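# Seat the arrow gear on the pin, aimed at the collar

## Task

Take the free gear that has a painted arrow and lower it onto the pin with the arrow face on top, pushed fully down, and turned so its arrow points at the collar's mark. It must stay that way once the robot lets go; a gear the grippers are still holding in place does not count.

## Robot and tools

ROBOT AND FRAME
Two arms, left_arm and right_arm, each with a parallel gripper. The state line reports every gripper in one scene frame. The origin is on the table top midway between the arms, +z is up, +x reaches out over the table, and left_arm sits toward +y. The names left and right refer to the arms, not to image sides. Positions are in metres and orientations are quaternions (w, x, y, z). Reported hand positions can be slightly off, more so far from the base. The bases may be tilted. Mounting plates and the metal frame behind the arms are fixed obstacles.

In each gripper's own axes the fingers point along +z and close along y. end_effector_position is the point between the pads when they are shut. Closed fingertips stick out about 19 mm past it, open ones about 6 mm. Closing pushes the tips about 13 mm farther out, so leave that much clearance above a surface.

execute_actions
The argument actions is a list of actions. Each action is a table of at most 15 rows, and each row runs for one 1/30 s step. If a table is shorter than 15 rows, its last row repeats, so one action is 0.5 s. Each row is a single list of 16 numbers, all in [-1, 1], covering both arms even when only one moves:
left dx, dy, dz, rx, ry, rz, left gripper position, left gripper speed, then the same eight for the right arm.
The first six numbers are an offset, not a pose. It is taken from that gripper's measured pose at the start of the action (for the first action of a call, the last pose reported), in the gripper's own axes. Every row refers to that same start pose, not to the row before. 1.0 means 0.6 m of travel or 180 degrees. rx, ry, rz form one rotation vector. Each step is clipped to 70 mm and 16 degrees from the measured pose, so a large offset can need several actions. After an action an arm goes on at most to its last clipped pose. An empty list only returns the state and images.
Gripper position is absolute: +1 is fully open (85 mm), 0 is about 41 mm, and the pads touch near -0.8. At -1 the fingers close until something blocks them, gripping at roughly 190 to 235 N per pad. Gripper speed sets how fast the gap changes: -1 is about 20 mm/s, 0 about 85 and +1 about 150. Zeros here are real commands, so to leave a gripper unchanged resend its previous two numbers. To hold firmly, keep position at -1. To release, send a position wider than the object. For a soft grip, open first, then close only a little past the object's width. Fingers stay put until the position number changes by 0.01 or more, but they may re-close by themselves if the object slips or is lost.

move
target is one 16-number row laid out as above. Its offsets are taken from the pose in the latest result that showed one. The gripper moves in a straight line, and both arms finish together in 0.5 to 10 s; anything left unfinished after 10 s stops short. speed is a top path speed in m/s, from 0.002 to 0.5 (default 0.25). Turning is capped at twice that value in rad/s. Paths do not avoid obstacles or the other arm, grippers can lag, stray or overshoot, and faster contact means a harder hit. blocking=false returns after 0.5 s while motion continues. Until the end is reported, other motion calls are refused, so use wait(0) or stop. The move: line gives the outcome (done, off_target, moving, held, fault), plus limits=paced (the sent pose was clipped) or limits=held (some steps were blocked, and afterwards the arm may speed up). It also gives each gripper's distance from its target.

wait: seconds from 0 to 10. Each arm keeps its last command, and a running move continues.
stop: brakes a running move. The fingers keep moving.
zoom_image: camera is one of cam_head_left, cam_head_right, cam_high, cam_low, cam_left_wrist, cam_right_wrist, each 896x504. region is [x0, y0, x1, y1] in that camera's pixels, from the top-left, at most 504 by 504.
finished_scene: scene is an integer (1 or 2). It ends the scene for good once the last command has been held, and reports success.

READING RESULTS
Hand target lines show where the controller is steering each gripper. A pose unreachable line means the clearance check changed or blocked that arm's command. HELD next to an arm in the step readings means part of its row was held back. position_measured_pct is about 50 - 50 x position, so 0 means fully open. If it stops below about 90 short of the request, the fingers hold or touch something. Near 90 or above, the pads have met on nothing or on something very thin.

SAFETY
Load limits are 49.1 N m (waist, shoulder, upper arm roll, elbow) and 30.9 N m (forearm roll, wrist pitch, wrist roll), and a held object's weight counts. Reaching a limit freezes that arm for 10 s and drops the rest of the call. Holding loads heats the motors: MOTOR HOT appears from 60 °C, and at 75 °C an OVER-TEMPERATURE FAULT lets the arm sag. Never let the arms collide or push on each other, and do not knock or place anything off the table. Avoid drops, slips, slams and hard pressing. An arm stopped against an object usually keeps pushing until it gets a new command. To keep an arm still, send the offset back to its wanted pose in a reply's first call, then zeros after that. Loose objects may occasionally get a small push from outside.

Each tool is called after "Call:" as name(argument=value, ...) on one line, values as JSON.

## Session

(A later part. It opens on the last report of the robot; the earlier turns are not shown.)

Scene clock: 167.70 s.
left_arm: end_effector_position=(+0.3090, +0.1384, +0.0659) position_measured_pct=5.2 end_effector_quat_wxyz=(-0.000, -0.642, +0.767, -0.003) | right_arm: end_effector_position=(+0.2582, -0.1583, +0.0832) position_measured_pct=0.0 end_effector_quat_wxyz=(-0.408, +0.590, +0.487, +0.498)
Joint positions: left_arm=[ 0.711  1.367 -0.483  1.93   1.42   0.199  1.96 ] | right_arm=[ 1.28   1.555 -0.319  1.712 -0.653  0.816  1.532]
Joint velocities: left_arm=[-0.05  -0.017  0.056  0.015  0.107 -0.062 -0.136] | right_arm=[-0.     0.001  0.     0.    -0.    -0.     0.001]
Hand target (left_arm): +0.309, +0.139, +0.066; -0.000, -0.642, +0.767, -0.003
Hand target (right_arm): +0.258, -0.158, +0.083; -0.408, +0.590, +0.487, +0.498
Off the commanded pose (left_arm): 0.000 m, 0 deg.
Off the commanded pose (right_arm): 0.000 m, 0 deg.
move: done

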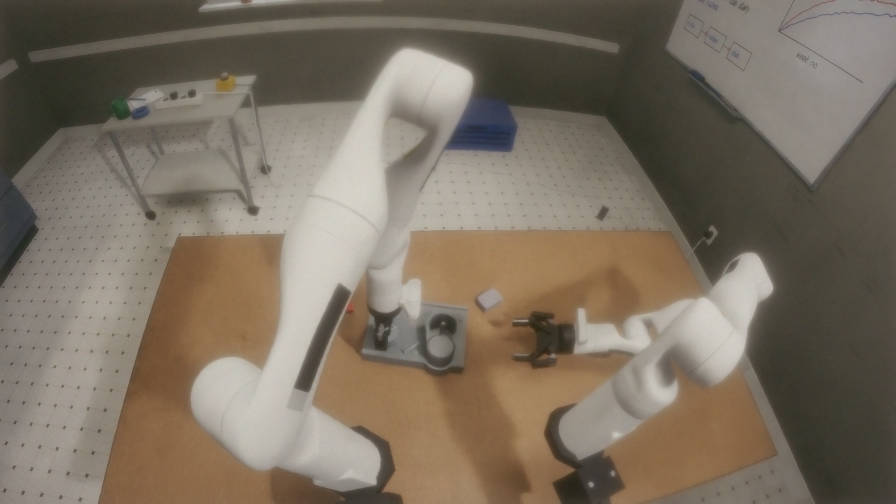

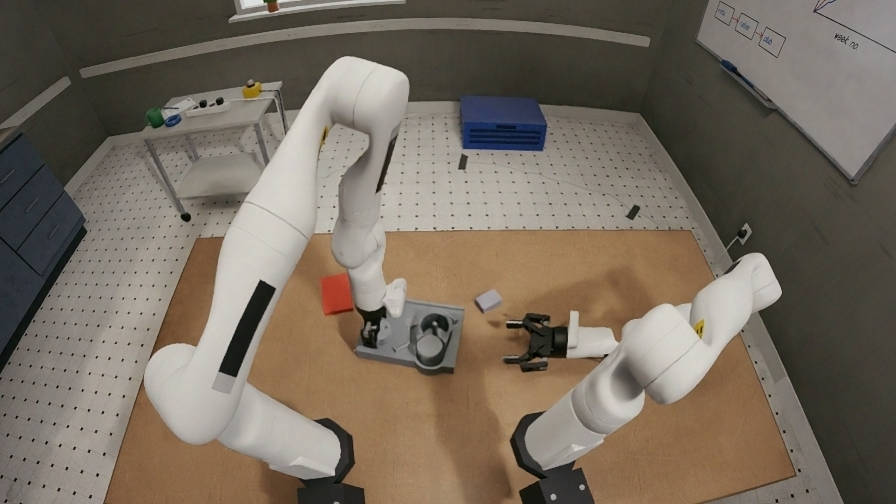

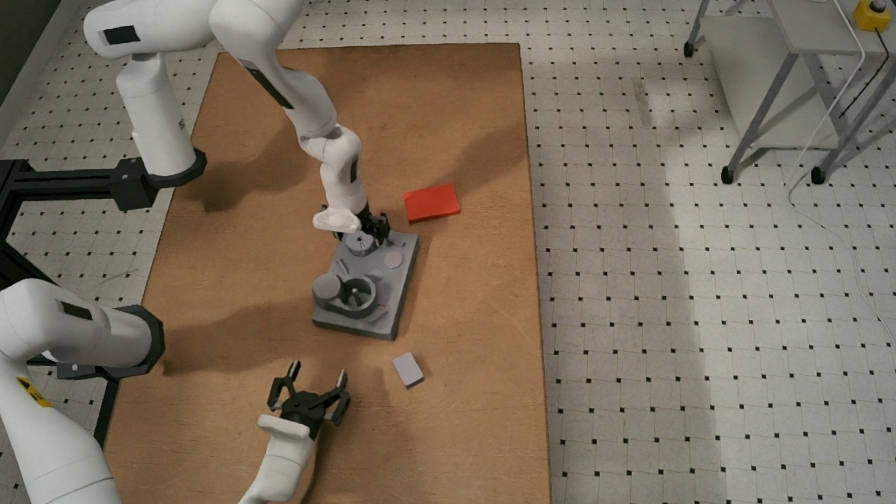

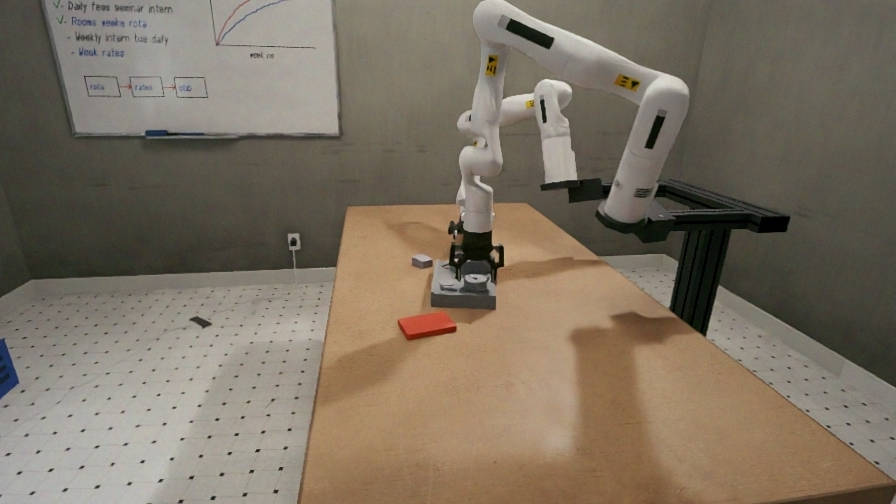

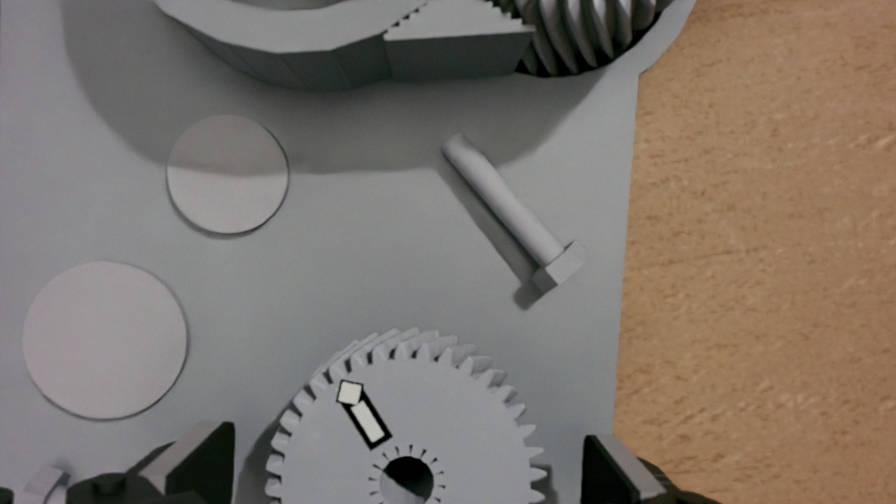

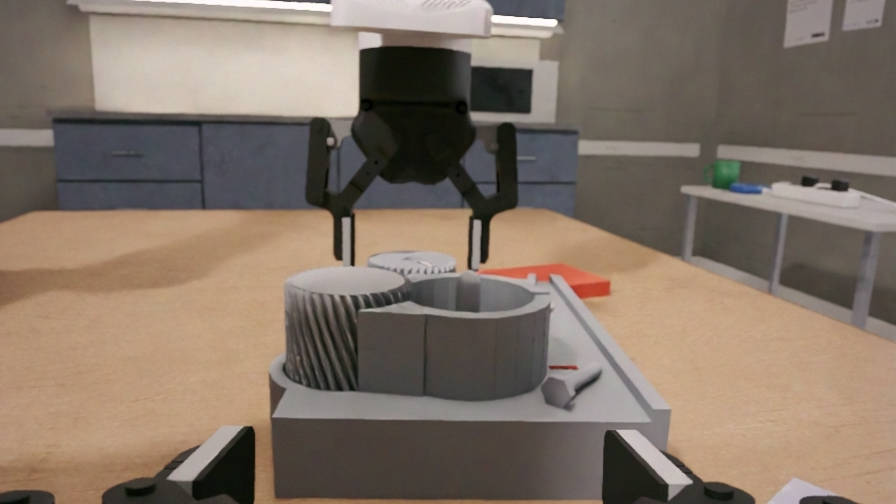

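Call:
execute_actions(actions=[[[0,0,0.001,0,0,0,0.9,0,0,0,0,0,0,0,1,0],[0,0,0.002,0,0,0,-1,-0.3,0,0,0,0,0,0,1,0]]])

Scene clock: 181.20 s.
left_arm: end_effector_position=(+0.3093, +0.1384, +0.0656) position_measured_pct=29.0 end_effector_quat_wxyz=(-0.000, -0.642, +0.767, -0.003) | right_arm: end_effector_position=(+0.2582, -0.1583, +0.0832) position_measured_pct=0.0 end_effector_quat_wxyz=(-0.408, +0.590, +0.487, +0.498)
Joint positions: left_arm=[ 0.709  1.367 -0.48   1.929  1.425  0.196  1.954] | right_arm=[ 1.28   1.555 -0.319  1.712 -0.653  0.816  1.532]
Joint velocities: left_arm=[ 0.004 -0.014 -0.003  0.011 -0.004  0.002  0.001] | right_arm=[-0.    -0.001 -0.    -0.001  0.    -0.001 -0.   ]
Hand target (left_arm): +0.309, +0.138, +0.065; -0.000, -0.642, +0.767, -0.003
Hand target (right_arm): +0.258, -0.158, +0.083; -0.408, +0.590, +0.487, +0.498
Off the commanded pose (left_arm): 0.001 m, 0 deg.
Off the commanded pose (right_arm): 0.000 m, 0 deg.
Step readings (end_effector_position):
0: left_arm (+0.3091, +0.1388, +0.0657) | right_arm (+0.2582, -0.1583, +0.0832)
1: left_arm (+0.3091, +0.1388, +0.0656) | right_arm (+0.2582, -0.1583, +0.0832)
2: left_arm (+0.3090, +0.1387, +0.0654) | right_arm (+0.2582, -0.1583, +0.0832)
4: left_arm (+0.3090, +0.1386, +0.0650) | right_arm (+0.2582, -0.1583, +0.0832)
8: left_arm (+0.3091, +0.1385, +0.0647) | right_arm (+0.2582, -0.1583, +0.0832)
15: end_effector_position above

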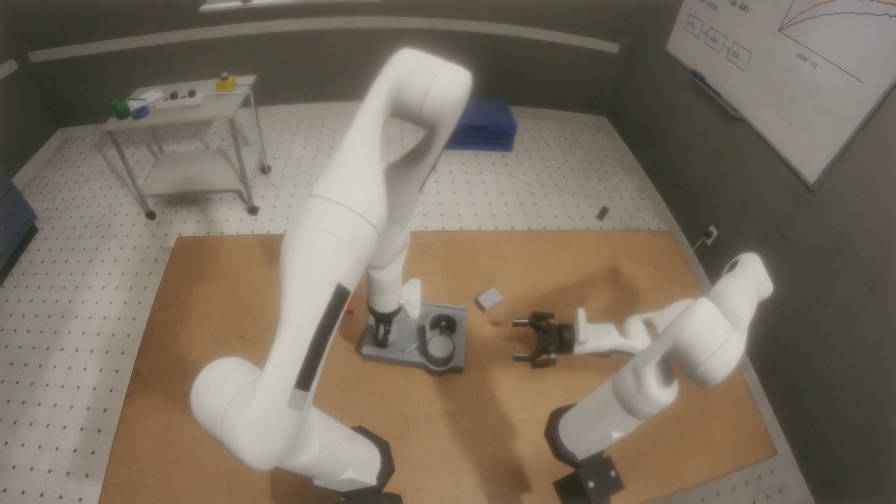

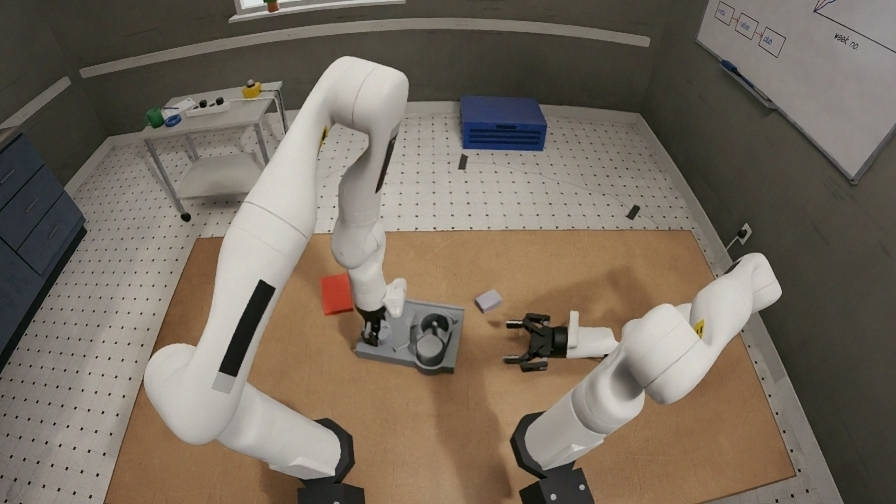

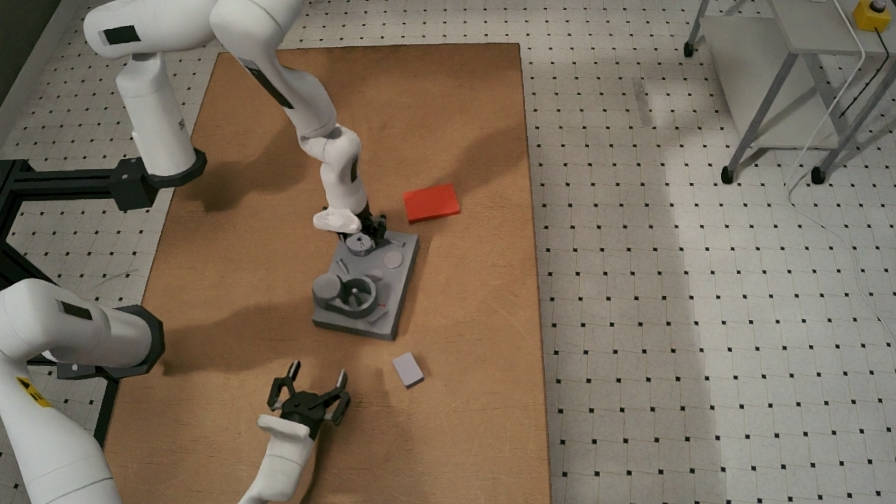

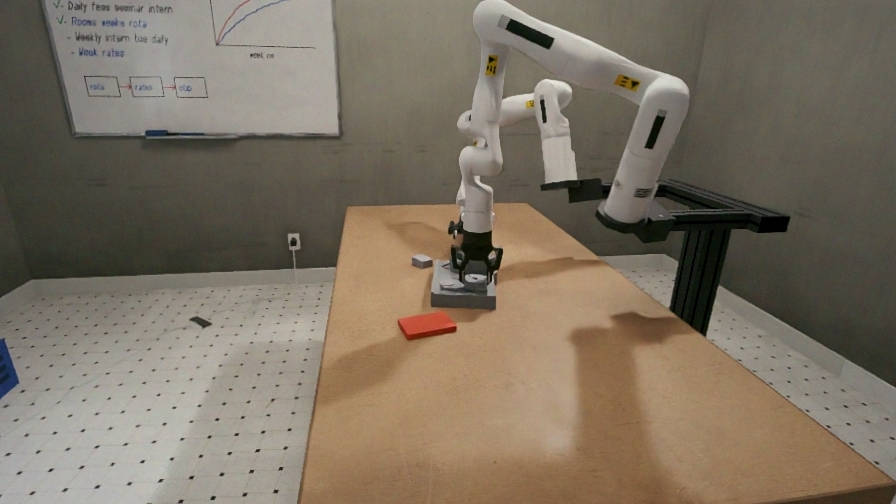

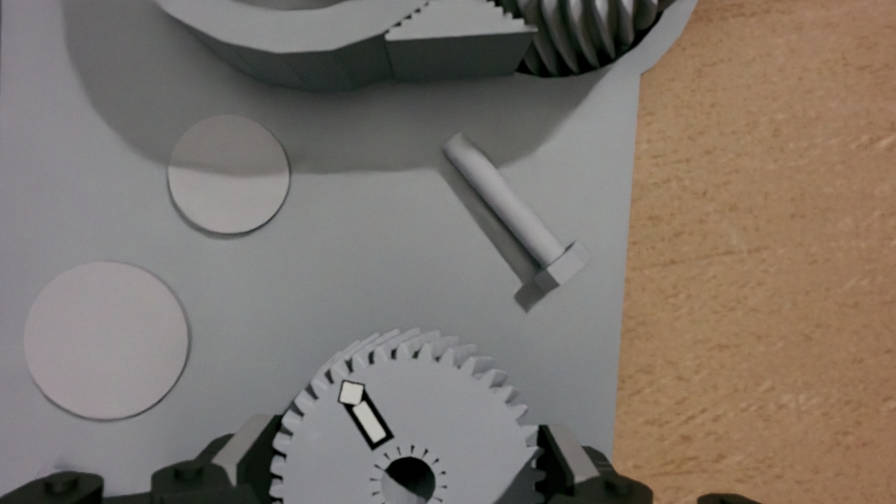

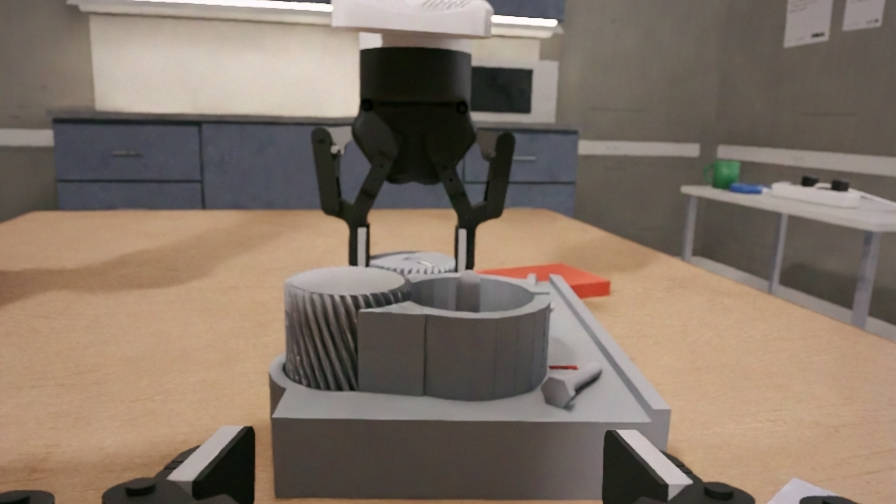

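Call:
move(target=[0.2230, -0.0485, -0.1555, 0, 0, -0.5611, -1, -0.3, 0, 0, 0, 0, 0, 0, 1.0, 0.0], speed=0.42)

Scene clock: 188.97 s.
left_arm: end_effector_position=(+0.3148, +0.0015, +0.1597) position_measured_pct=30.6 end_effector_quat_wxyz=(+0.003, +1.000, +0.008, +0.003) | right_arm: end_effector_position=(+0.2582, -0.1583, +0.0832) position_measured_pct=0.0 end_effector_quat_wxyz=(-0.408, +0.590, +0.487, +0.498)
Joint positions: left_arm=[ 0.574  1.203  0.176  1.77   2.22  -0.545  2.982] | right_arm=[ 1.28   1.555 -0.319  1.712 -0.653  0.816  1.532]
Joint velocities: left_arm=[-0.011  0.005  0.005 -0.01   0.01  -0.014 -0.01 ] | right_arm=[ 0.    -0.001  0.     0.001  0.     0.     0.   ]
Hand target (left_arm): +0.315, +0.002, +0.159; +0.003, +1.000, +0.008, +0.003
Hand target (right_arm): +0.258, -0.158, +0.083; -0.408, +0.590, +0.487, +0.498
Off the commanded pose (left_arm): 0.001 m, 0 deg.
Off the commanded pose (right_arm): 0.000 m, 0 deg.
move: done

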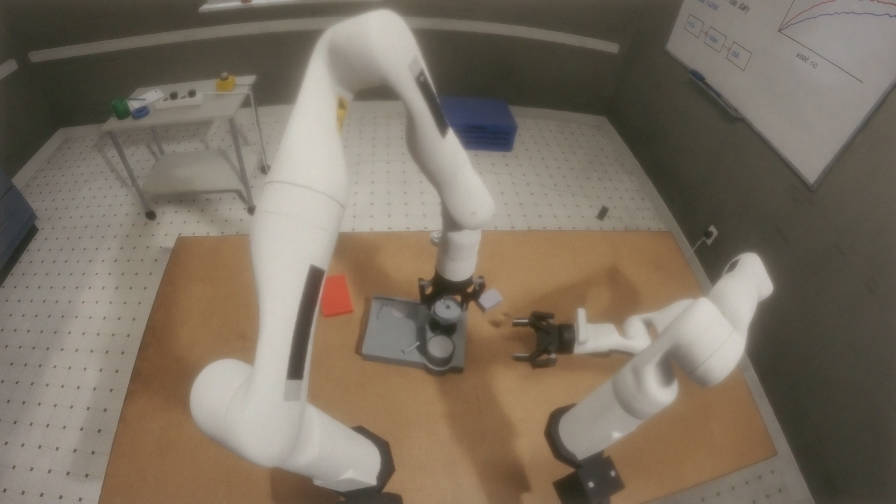

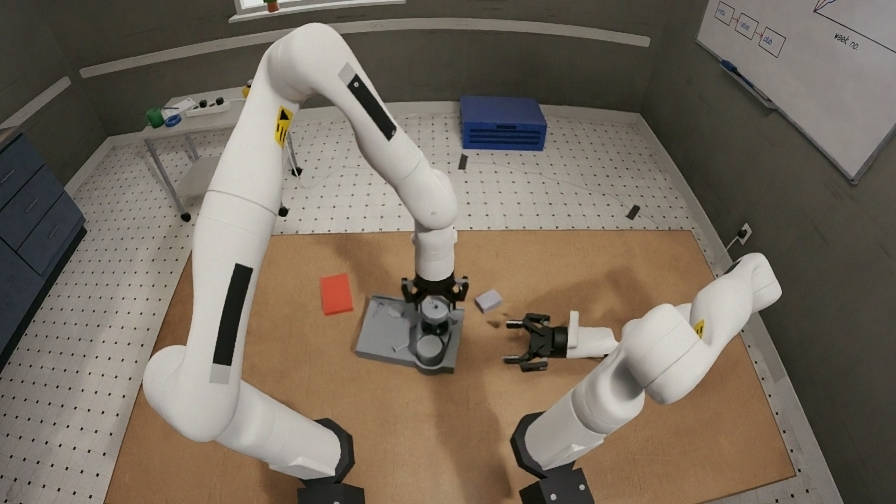

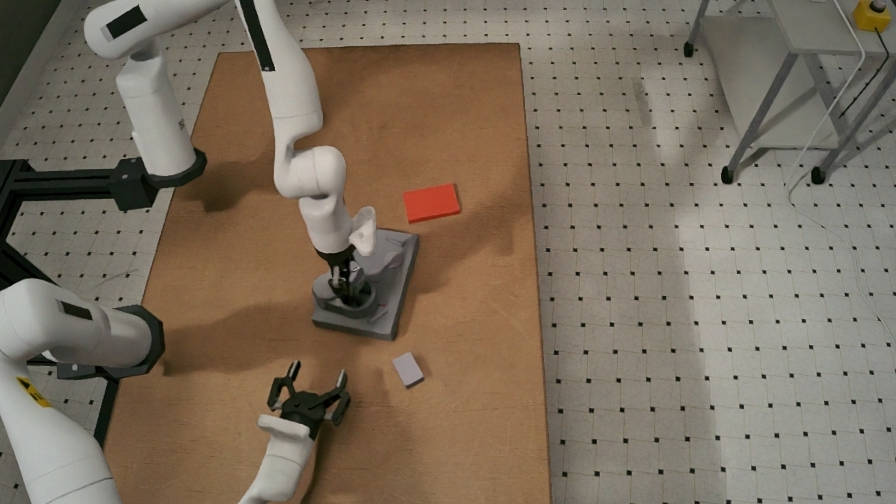

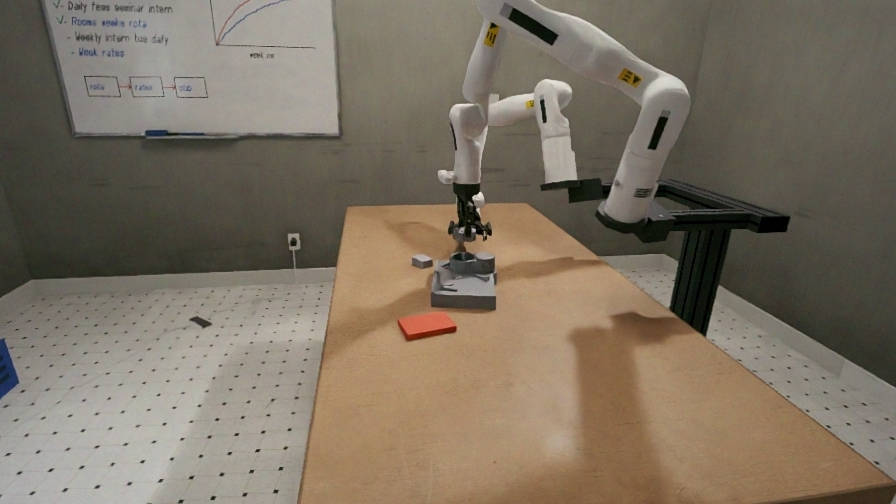

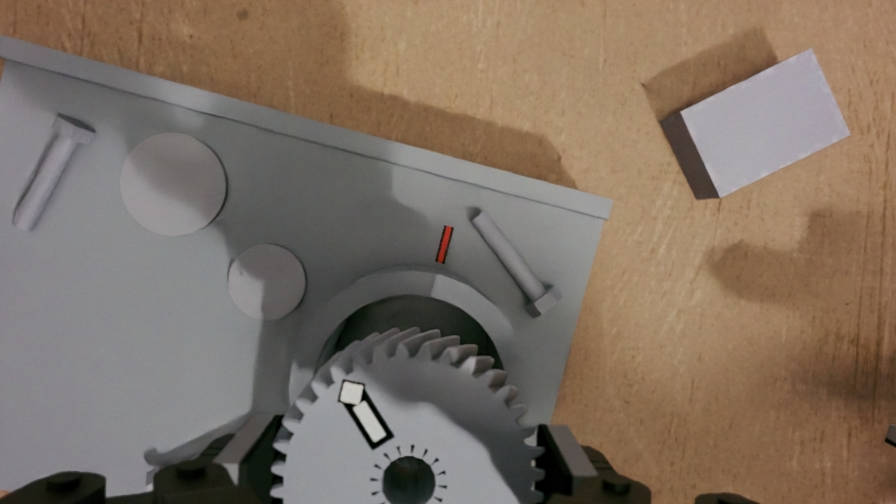

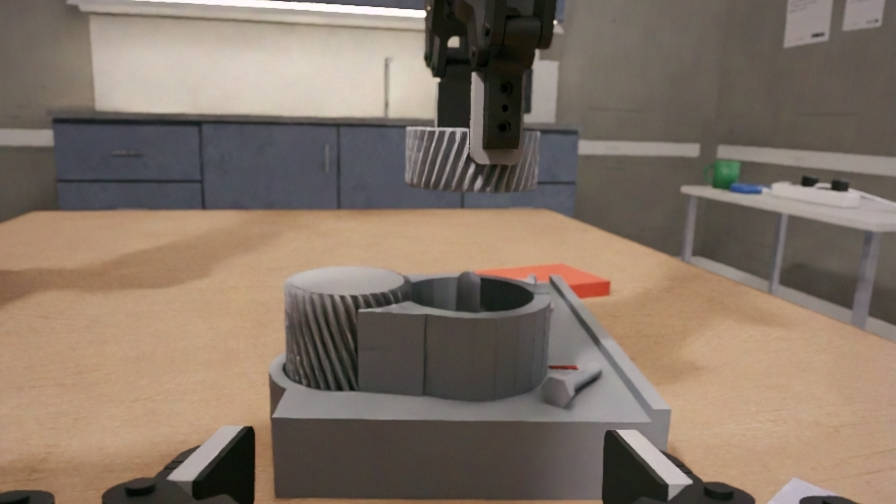

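Call:
zoom_image(camera="cam_right_wrist", region=[395, 110, 555, 210])

Call:
zoom_image(camera="cam_right_wrist", region=[395, 250, 555, 410])

Call:
zoom_image(camera="cam_left_wrist", region=[280, 210, 540, 400])

Call:
zoom_image(camera="cam_left_wrist", region=[300, 354, 480, 504])

Region (395, 110, 555, 210) of cam_right_wrist's 896x504 image, scaled by 3.150; it fills the top 315 rows of this view, and the rest is white.

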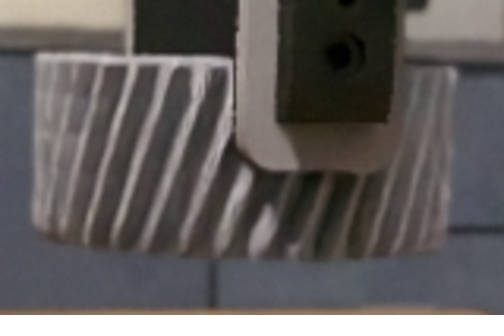

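Region (395, 250, 555, 410) of cam_right_wrist's 896x504 image, scaled by 3.150.

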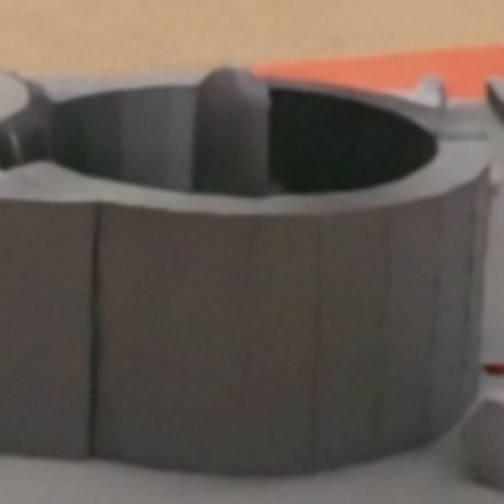

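Region (280, 210, 540, 400) of cam_left_wrist's 896x504 image, scaled by 1.938; it fills the top 368 rows of this view, and the rest is white.

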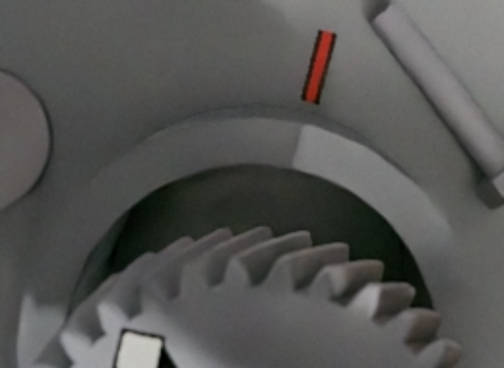

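Region (300, 354, 480, 504) of cam_left_wrist's 896x504 image, scaled by 2.800.

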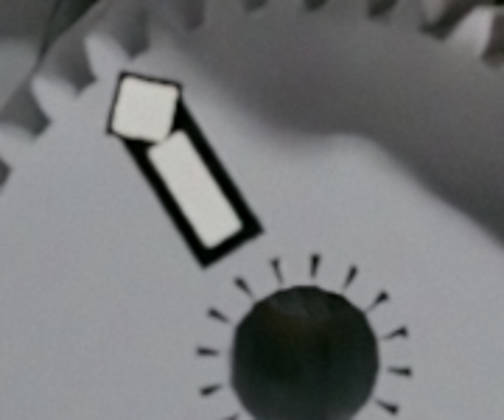

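Call:
zoom_image(camera="cam_right_wrist", region=[400, 120, 480, 200])

Call:
zoom_image(camera="cam_right_wrist", region=[465, 120, 545, 200])

Region (400, 120, 480, 200) of cam_right_wrist's 896x504 image, scaled by 6.300.

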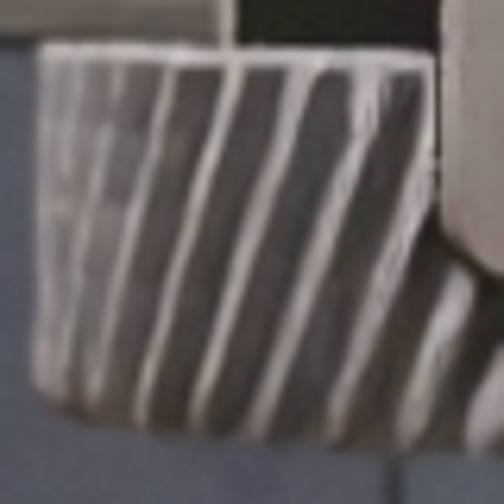

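Region (465, 120, 545, 200) of cam_right_wrist's 896x504 image, scaled by 6.300.

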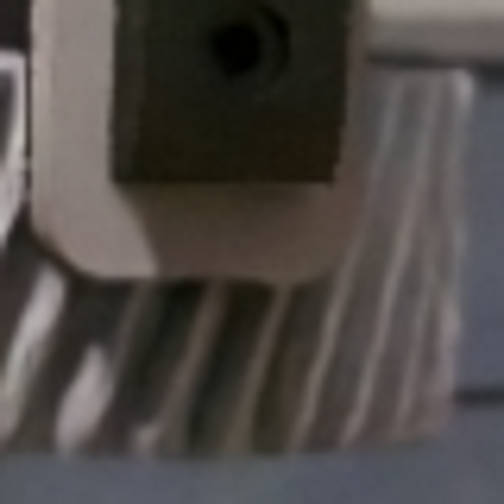

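Call:
zoom_image(camera="cam_right_wrist", region=[410, 0, 580, 170])

Call:
zoom_image(camera="cam_head_right", region=[390, 260, 480, 380])

Call:
zoom_image(camera="cam_head_left", region=[400, 260, 490, 380])

Region (410, 0, 580, 170) of cam_right_wrist's 896x504 image, scaled by 2.965.

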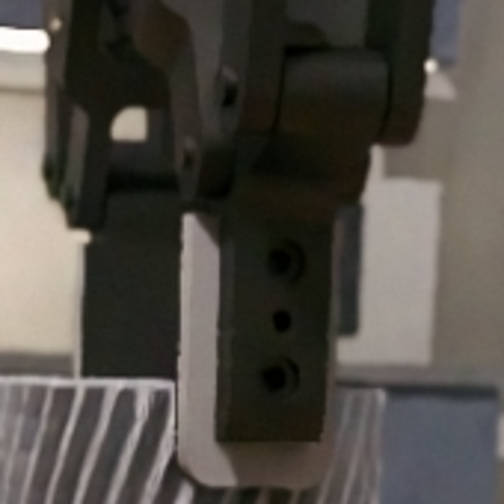

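Region (390, 260, 480, 380) of cam_head_right's 896x504 image, scaled by 4.200, with more detail than that image has; it fills the left 378 columns of this view, and the rest is white.

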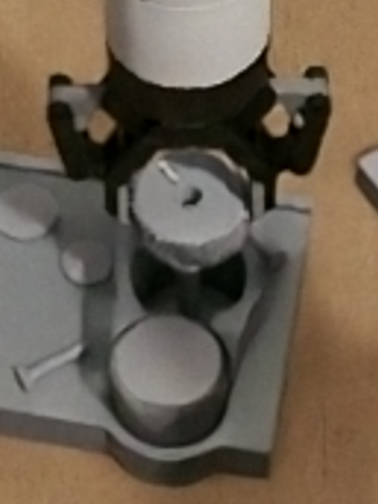

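Region (400, 260, 490, 380) of cam_head_left's 896x504 image, scaled by 4.200, with more detail than that image has; it fills the left 378 columns of this view, and the rest is white.

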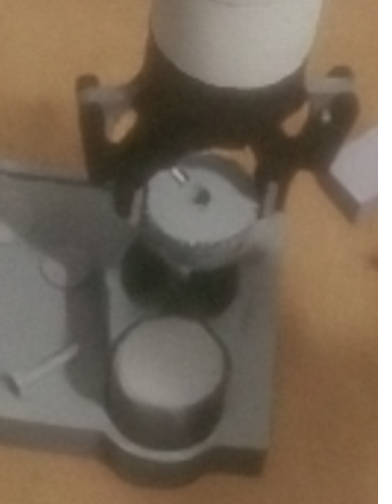

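Call:
move(target=[0.0015, -0.0042, 0.0670, 0, 0, 0, -1, -0.3, 0, 0, 0, 0, 0, 0, 1.0, 0.0], speed=0.2)

Scene clock: 231.47 s.
left_arm: end_effector_position=(+0.3159, +0.0039, +0.1196) position_measured_pct=30.6 end_effector_quat_wxyz=(+0.003, +1.000, +0.008, +0.004) | right_arm: end_effector_position=(+0.2582, -0.1583, +0.0832) position_measured_pct=0.0 end_effector_quat_wxyz=(-0.408, +0.590, +0.487, +0.498)
Joint positions: left_arm=[ 0.581  1.283  0.121  1.748  2.174 -0.47   3.017] | right_arm=[ 1.28   1.555 -0.319  1.712 -0.653  0.816  1.532]
Joint velocities: left_arm=[ 0.002  0.004 -0.002 -0.001 -0.002  0.002  0.001] | right_arm=[ 0.002 -0.     0.    -0.001 -0.     0.001  0.   ]
Hand target (left_arm): +0.316, +0.004, +0.119; +0.003, +1.000, +0.008, +0.003
Hand target (right_arm): +0.258, -0.158, +0.083; -0.408, +0.590, +0.487, +0.498
Off the commanded pose (left_arm): 0.000 m, 0 deg.
Off the commanded pose (right_arm): 0.000 m, 0 deg.
move: done

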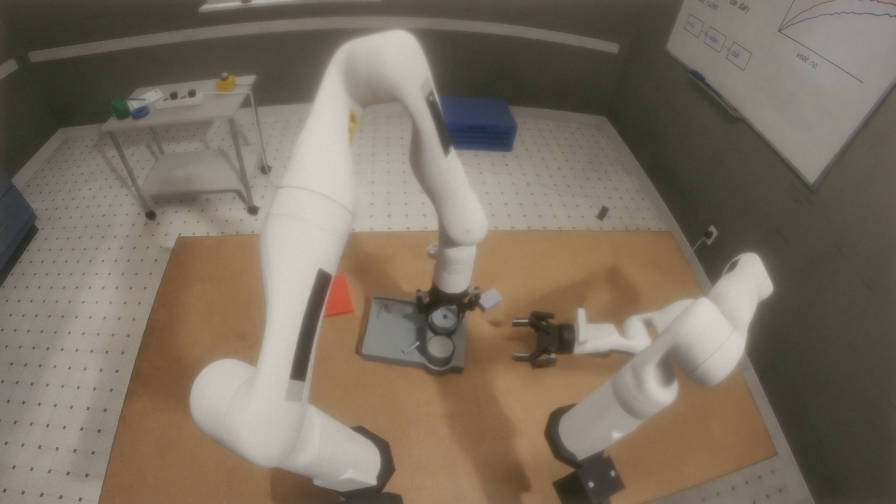

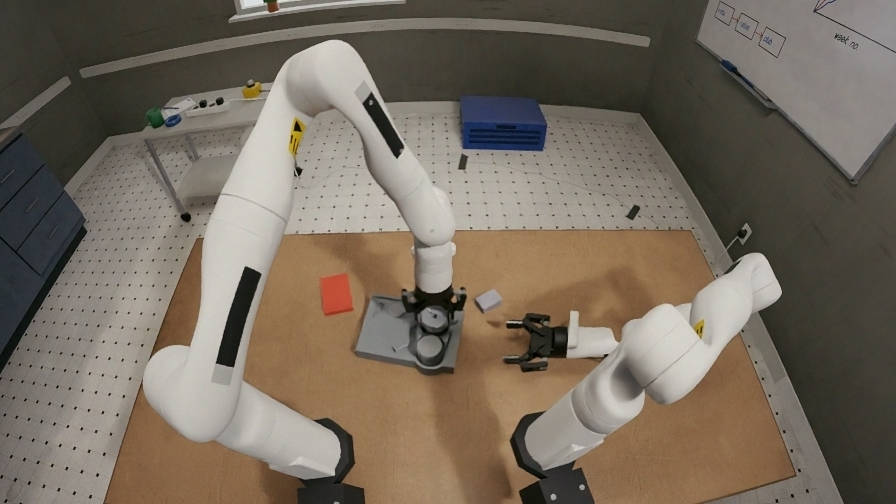

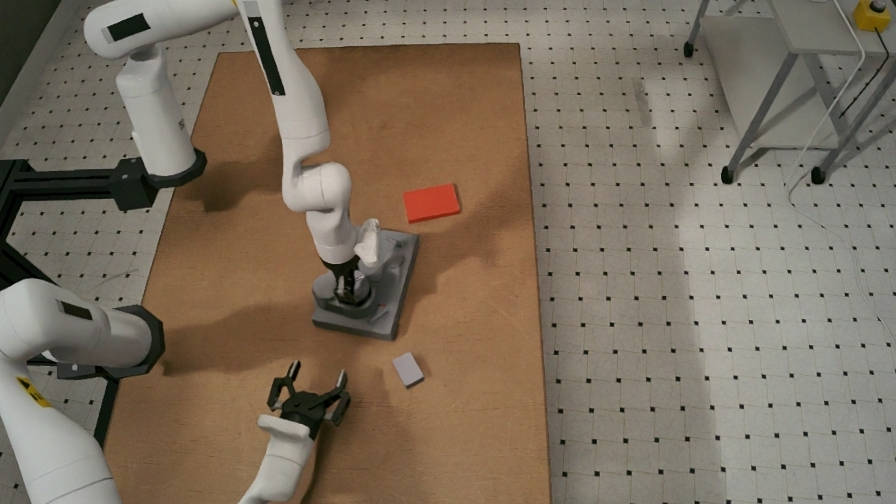

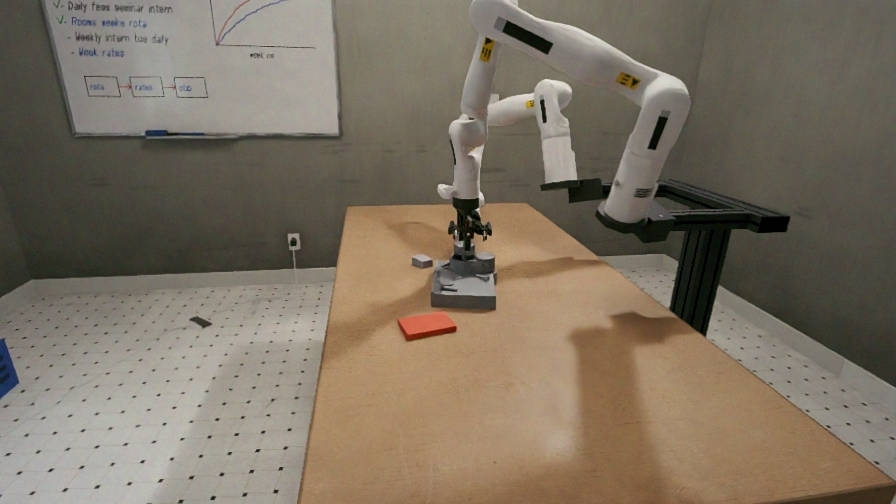

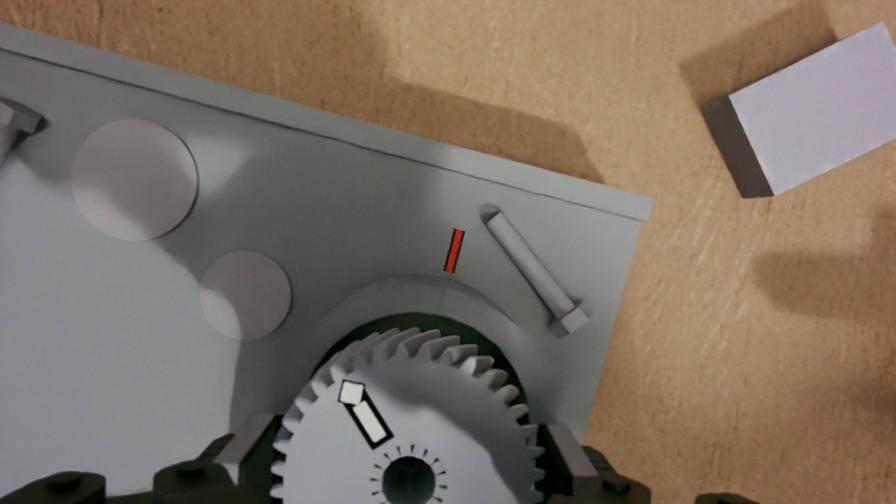

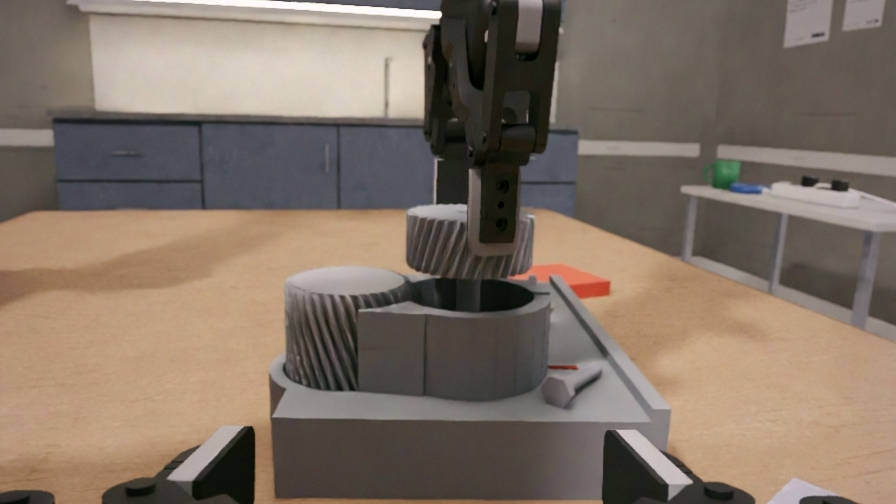

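Call:
zoom_image(camera="cam_right_wrist", region=[390, 190, 550, 330])

Call:
zoom_image(camera="cam_left_wrist", region=[280, 290, 420, 430])

Call:
zoom_image(camera="cam_left_wrist", region=[410, 290, 550, 430])

Region (390, 190, 550, 330) of cam_right_wrist's 896x504 image, scaled by 3.150; it fills the top 441 rows of this view, and the rest is white.

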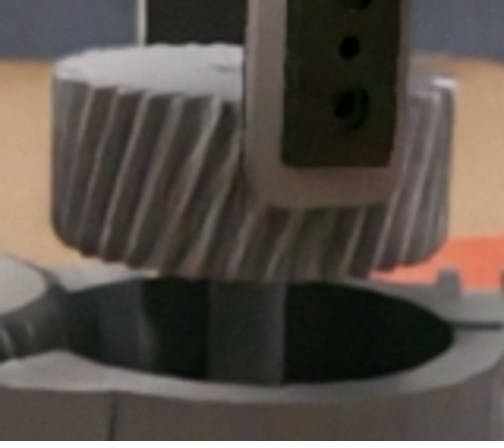

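Region (280, 290, 420, 430) of cam_left_wrist's 896x504 image, scaled by 3.600.

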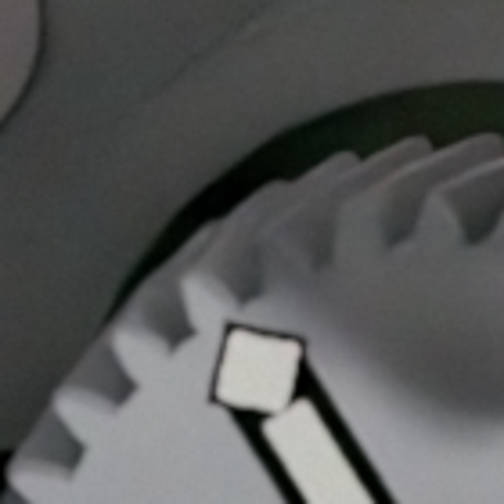

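Region (410, 290, 550, 430) of cam_left_wrist's 896x504 image, scaled by 3.600.

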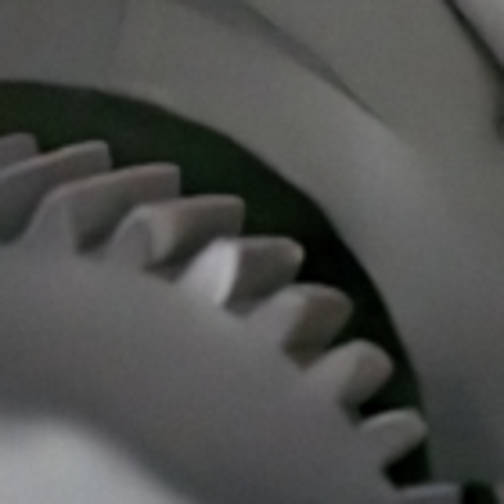

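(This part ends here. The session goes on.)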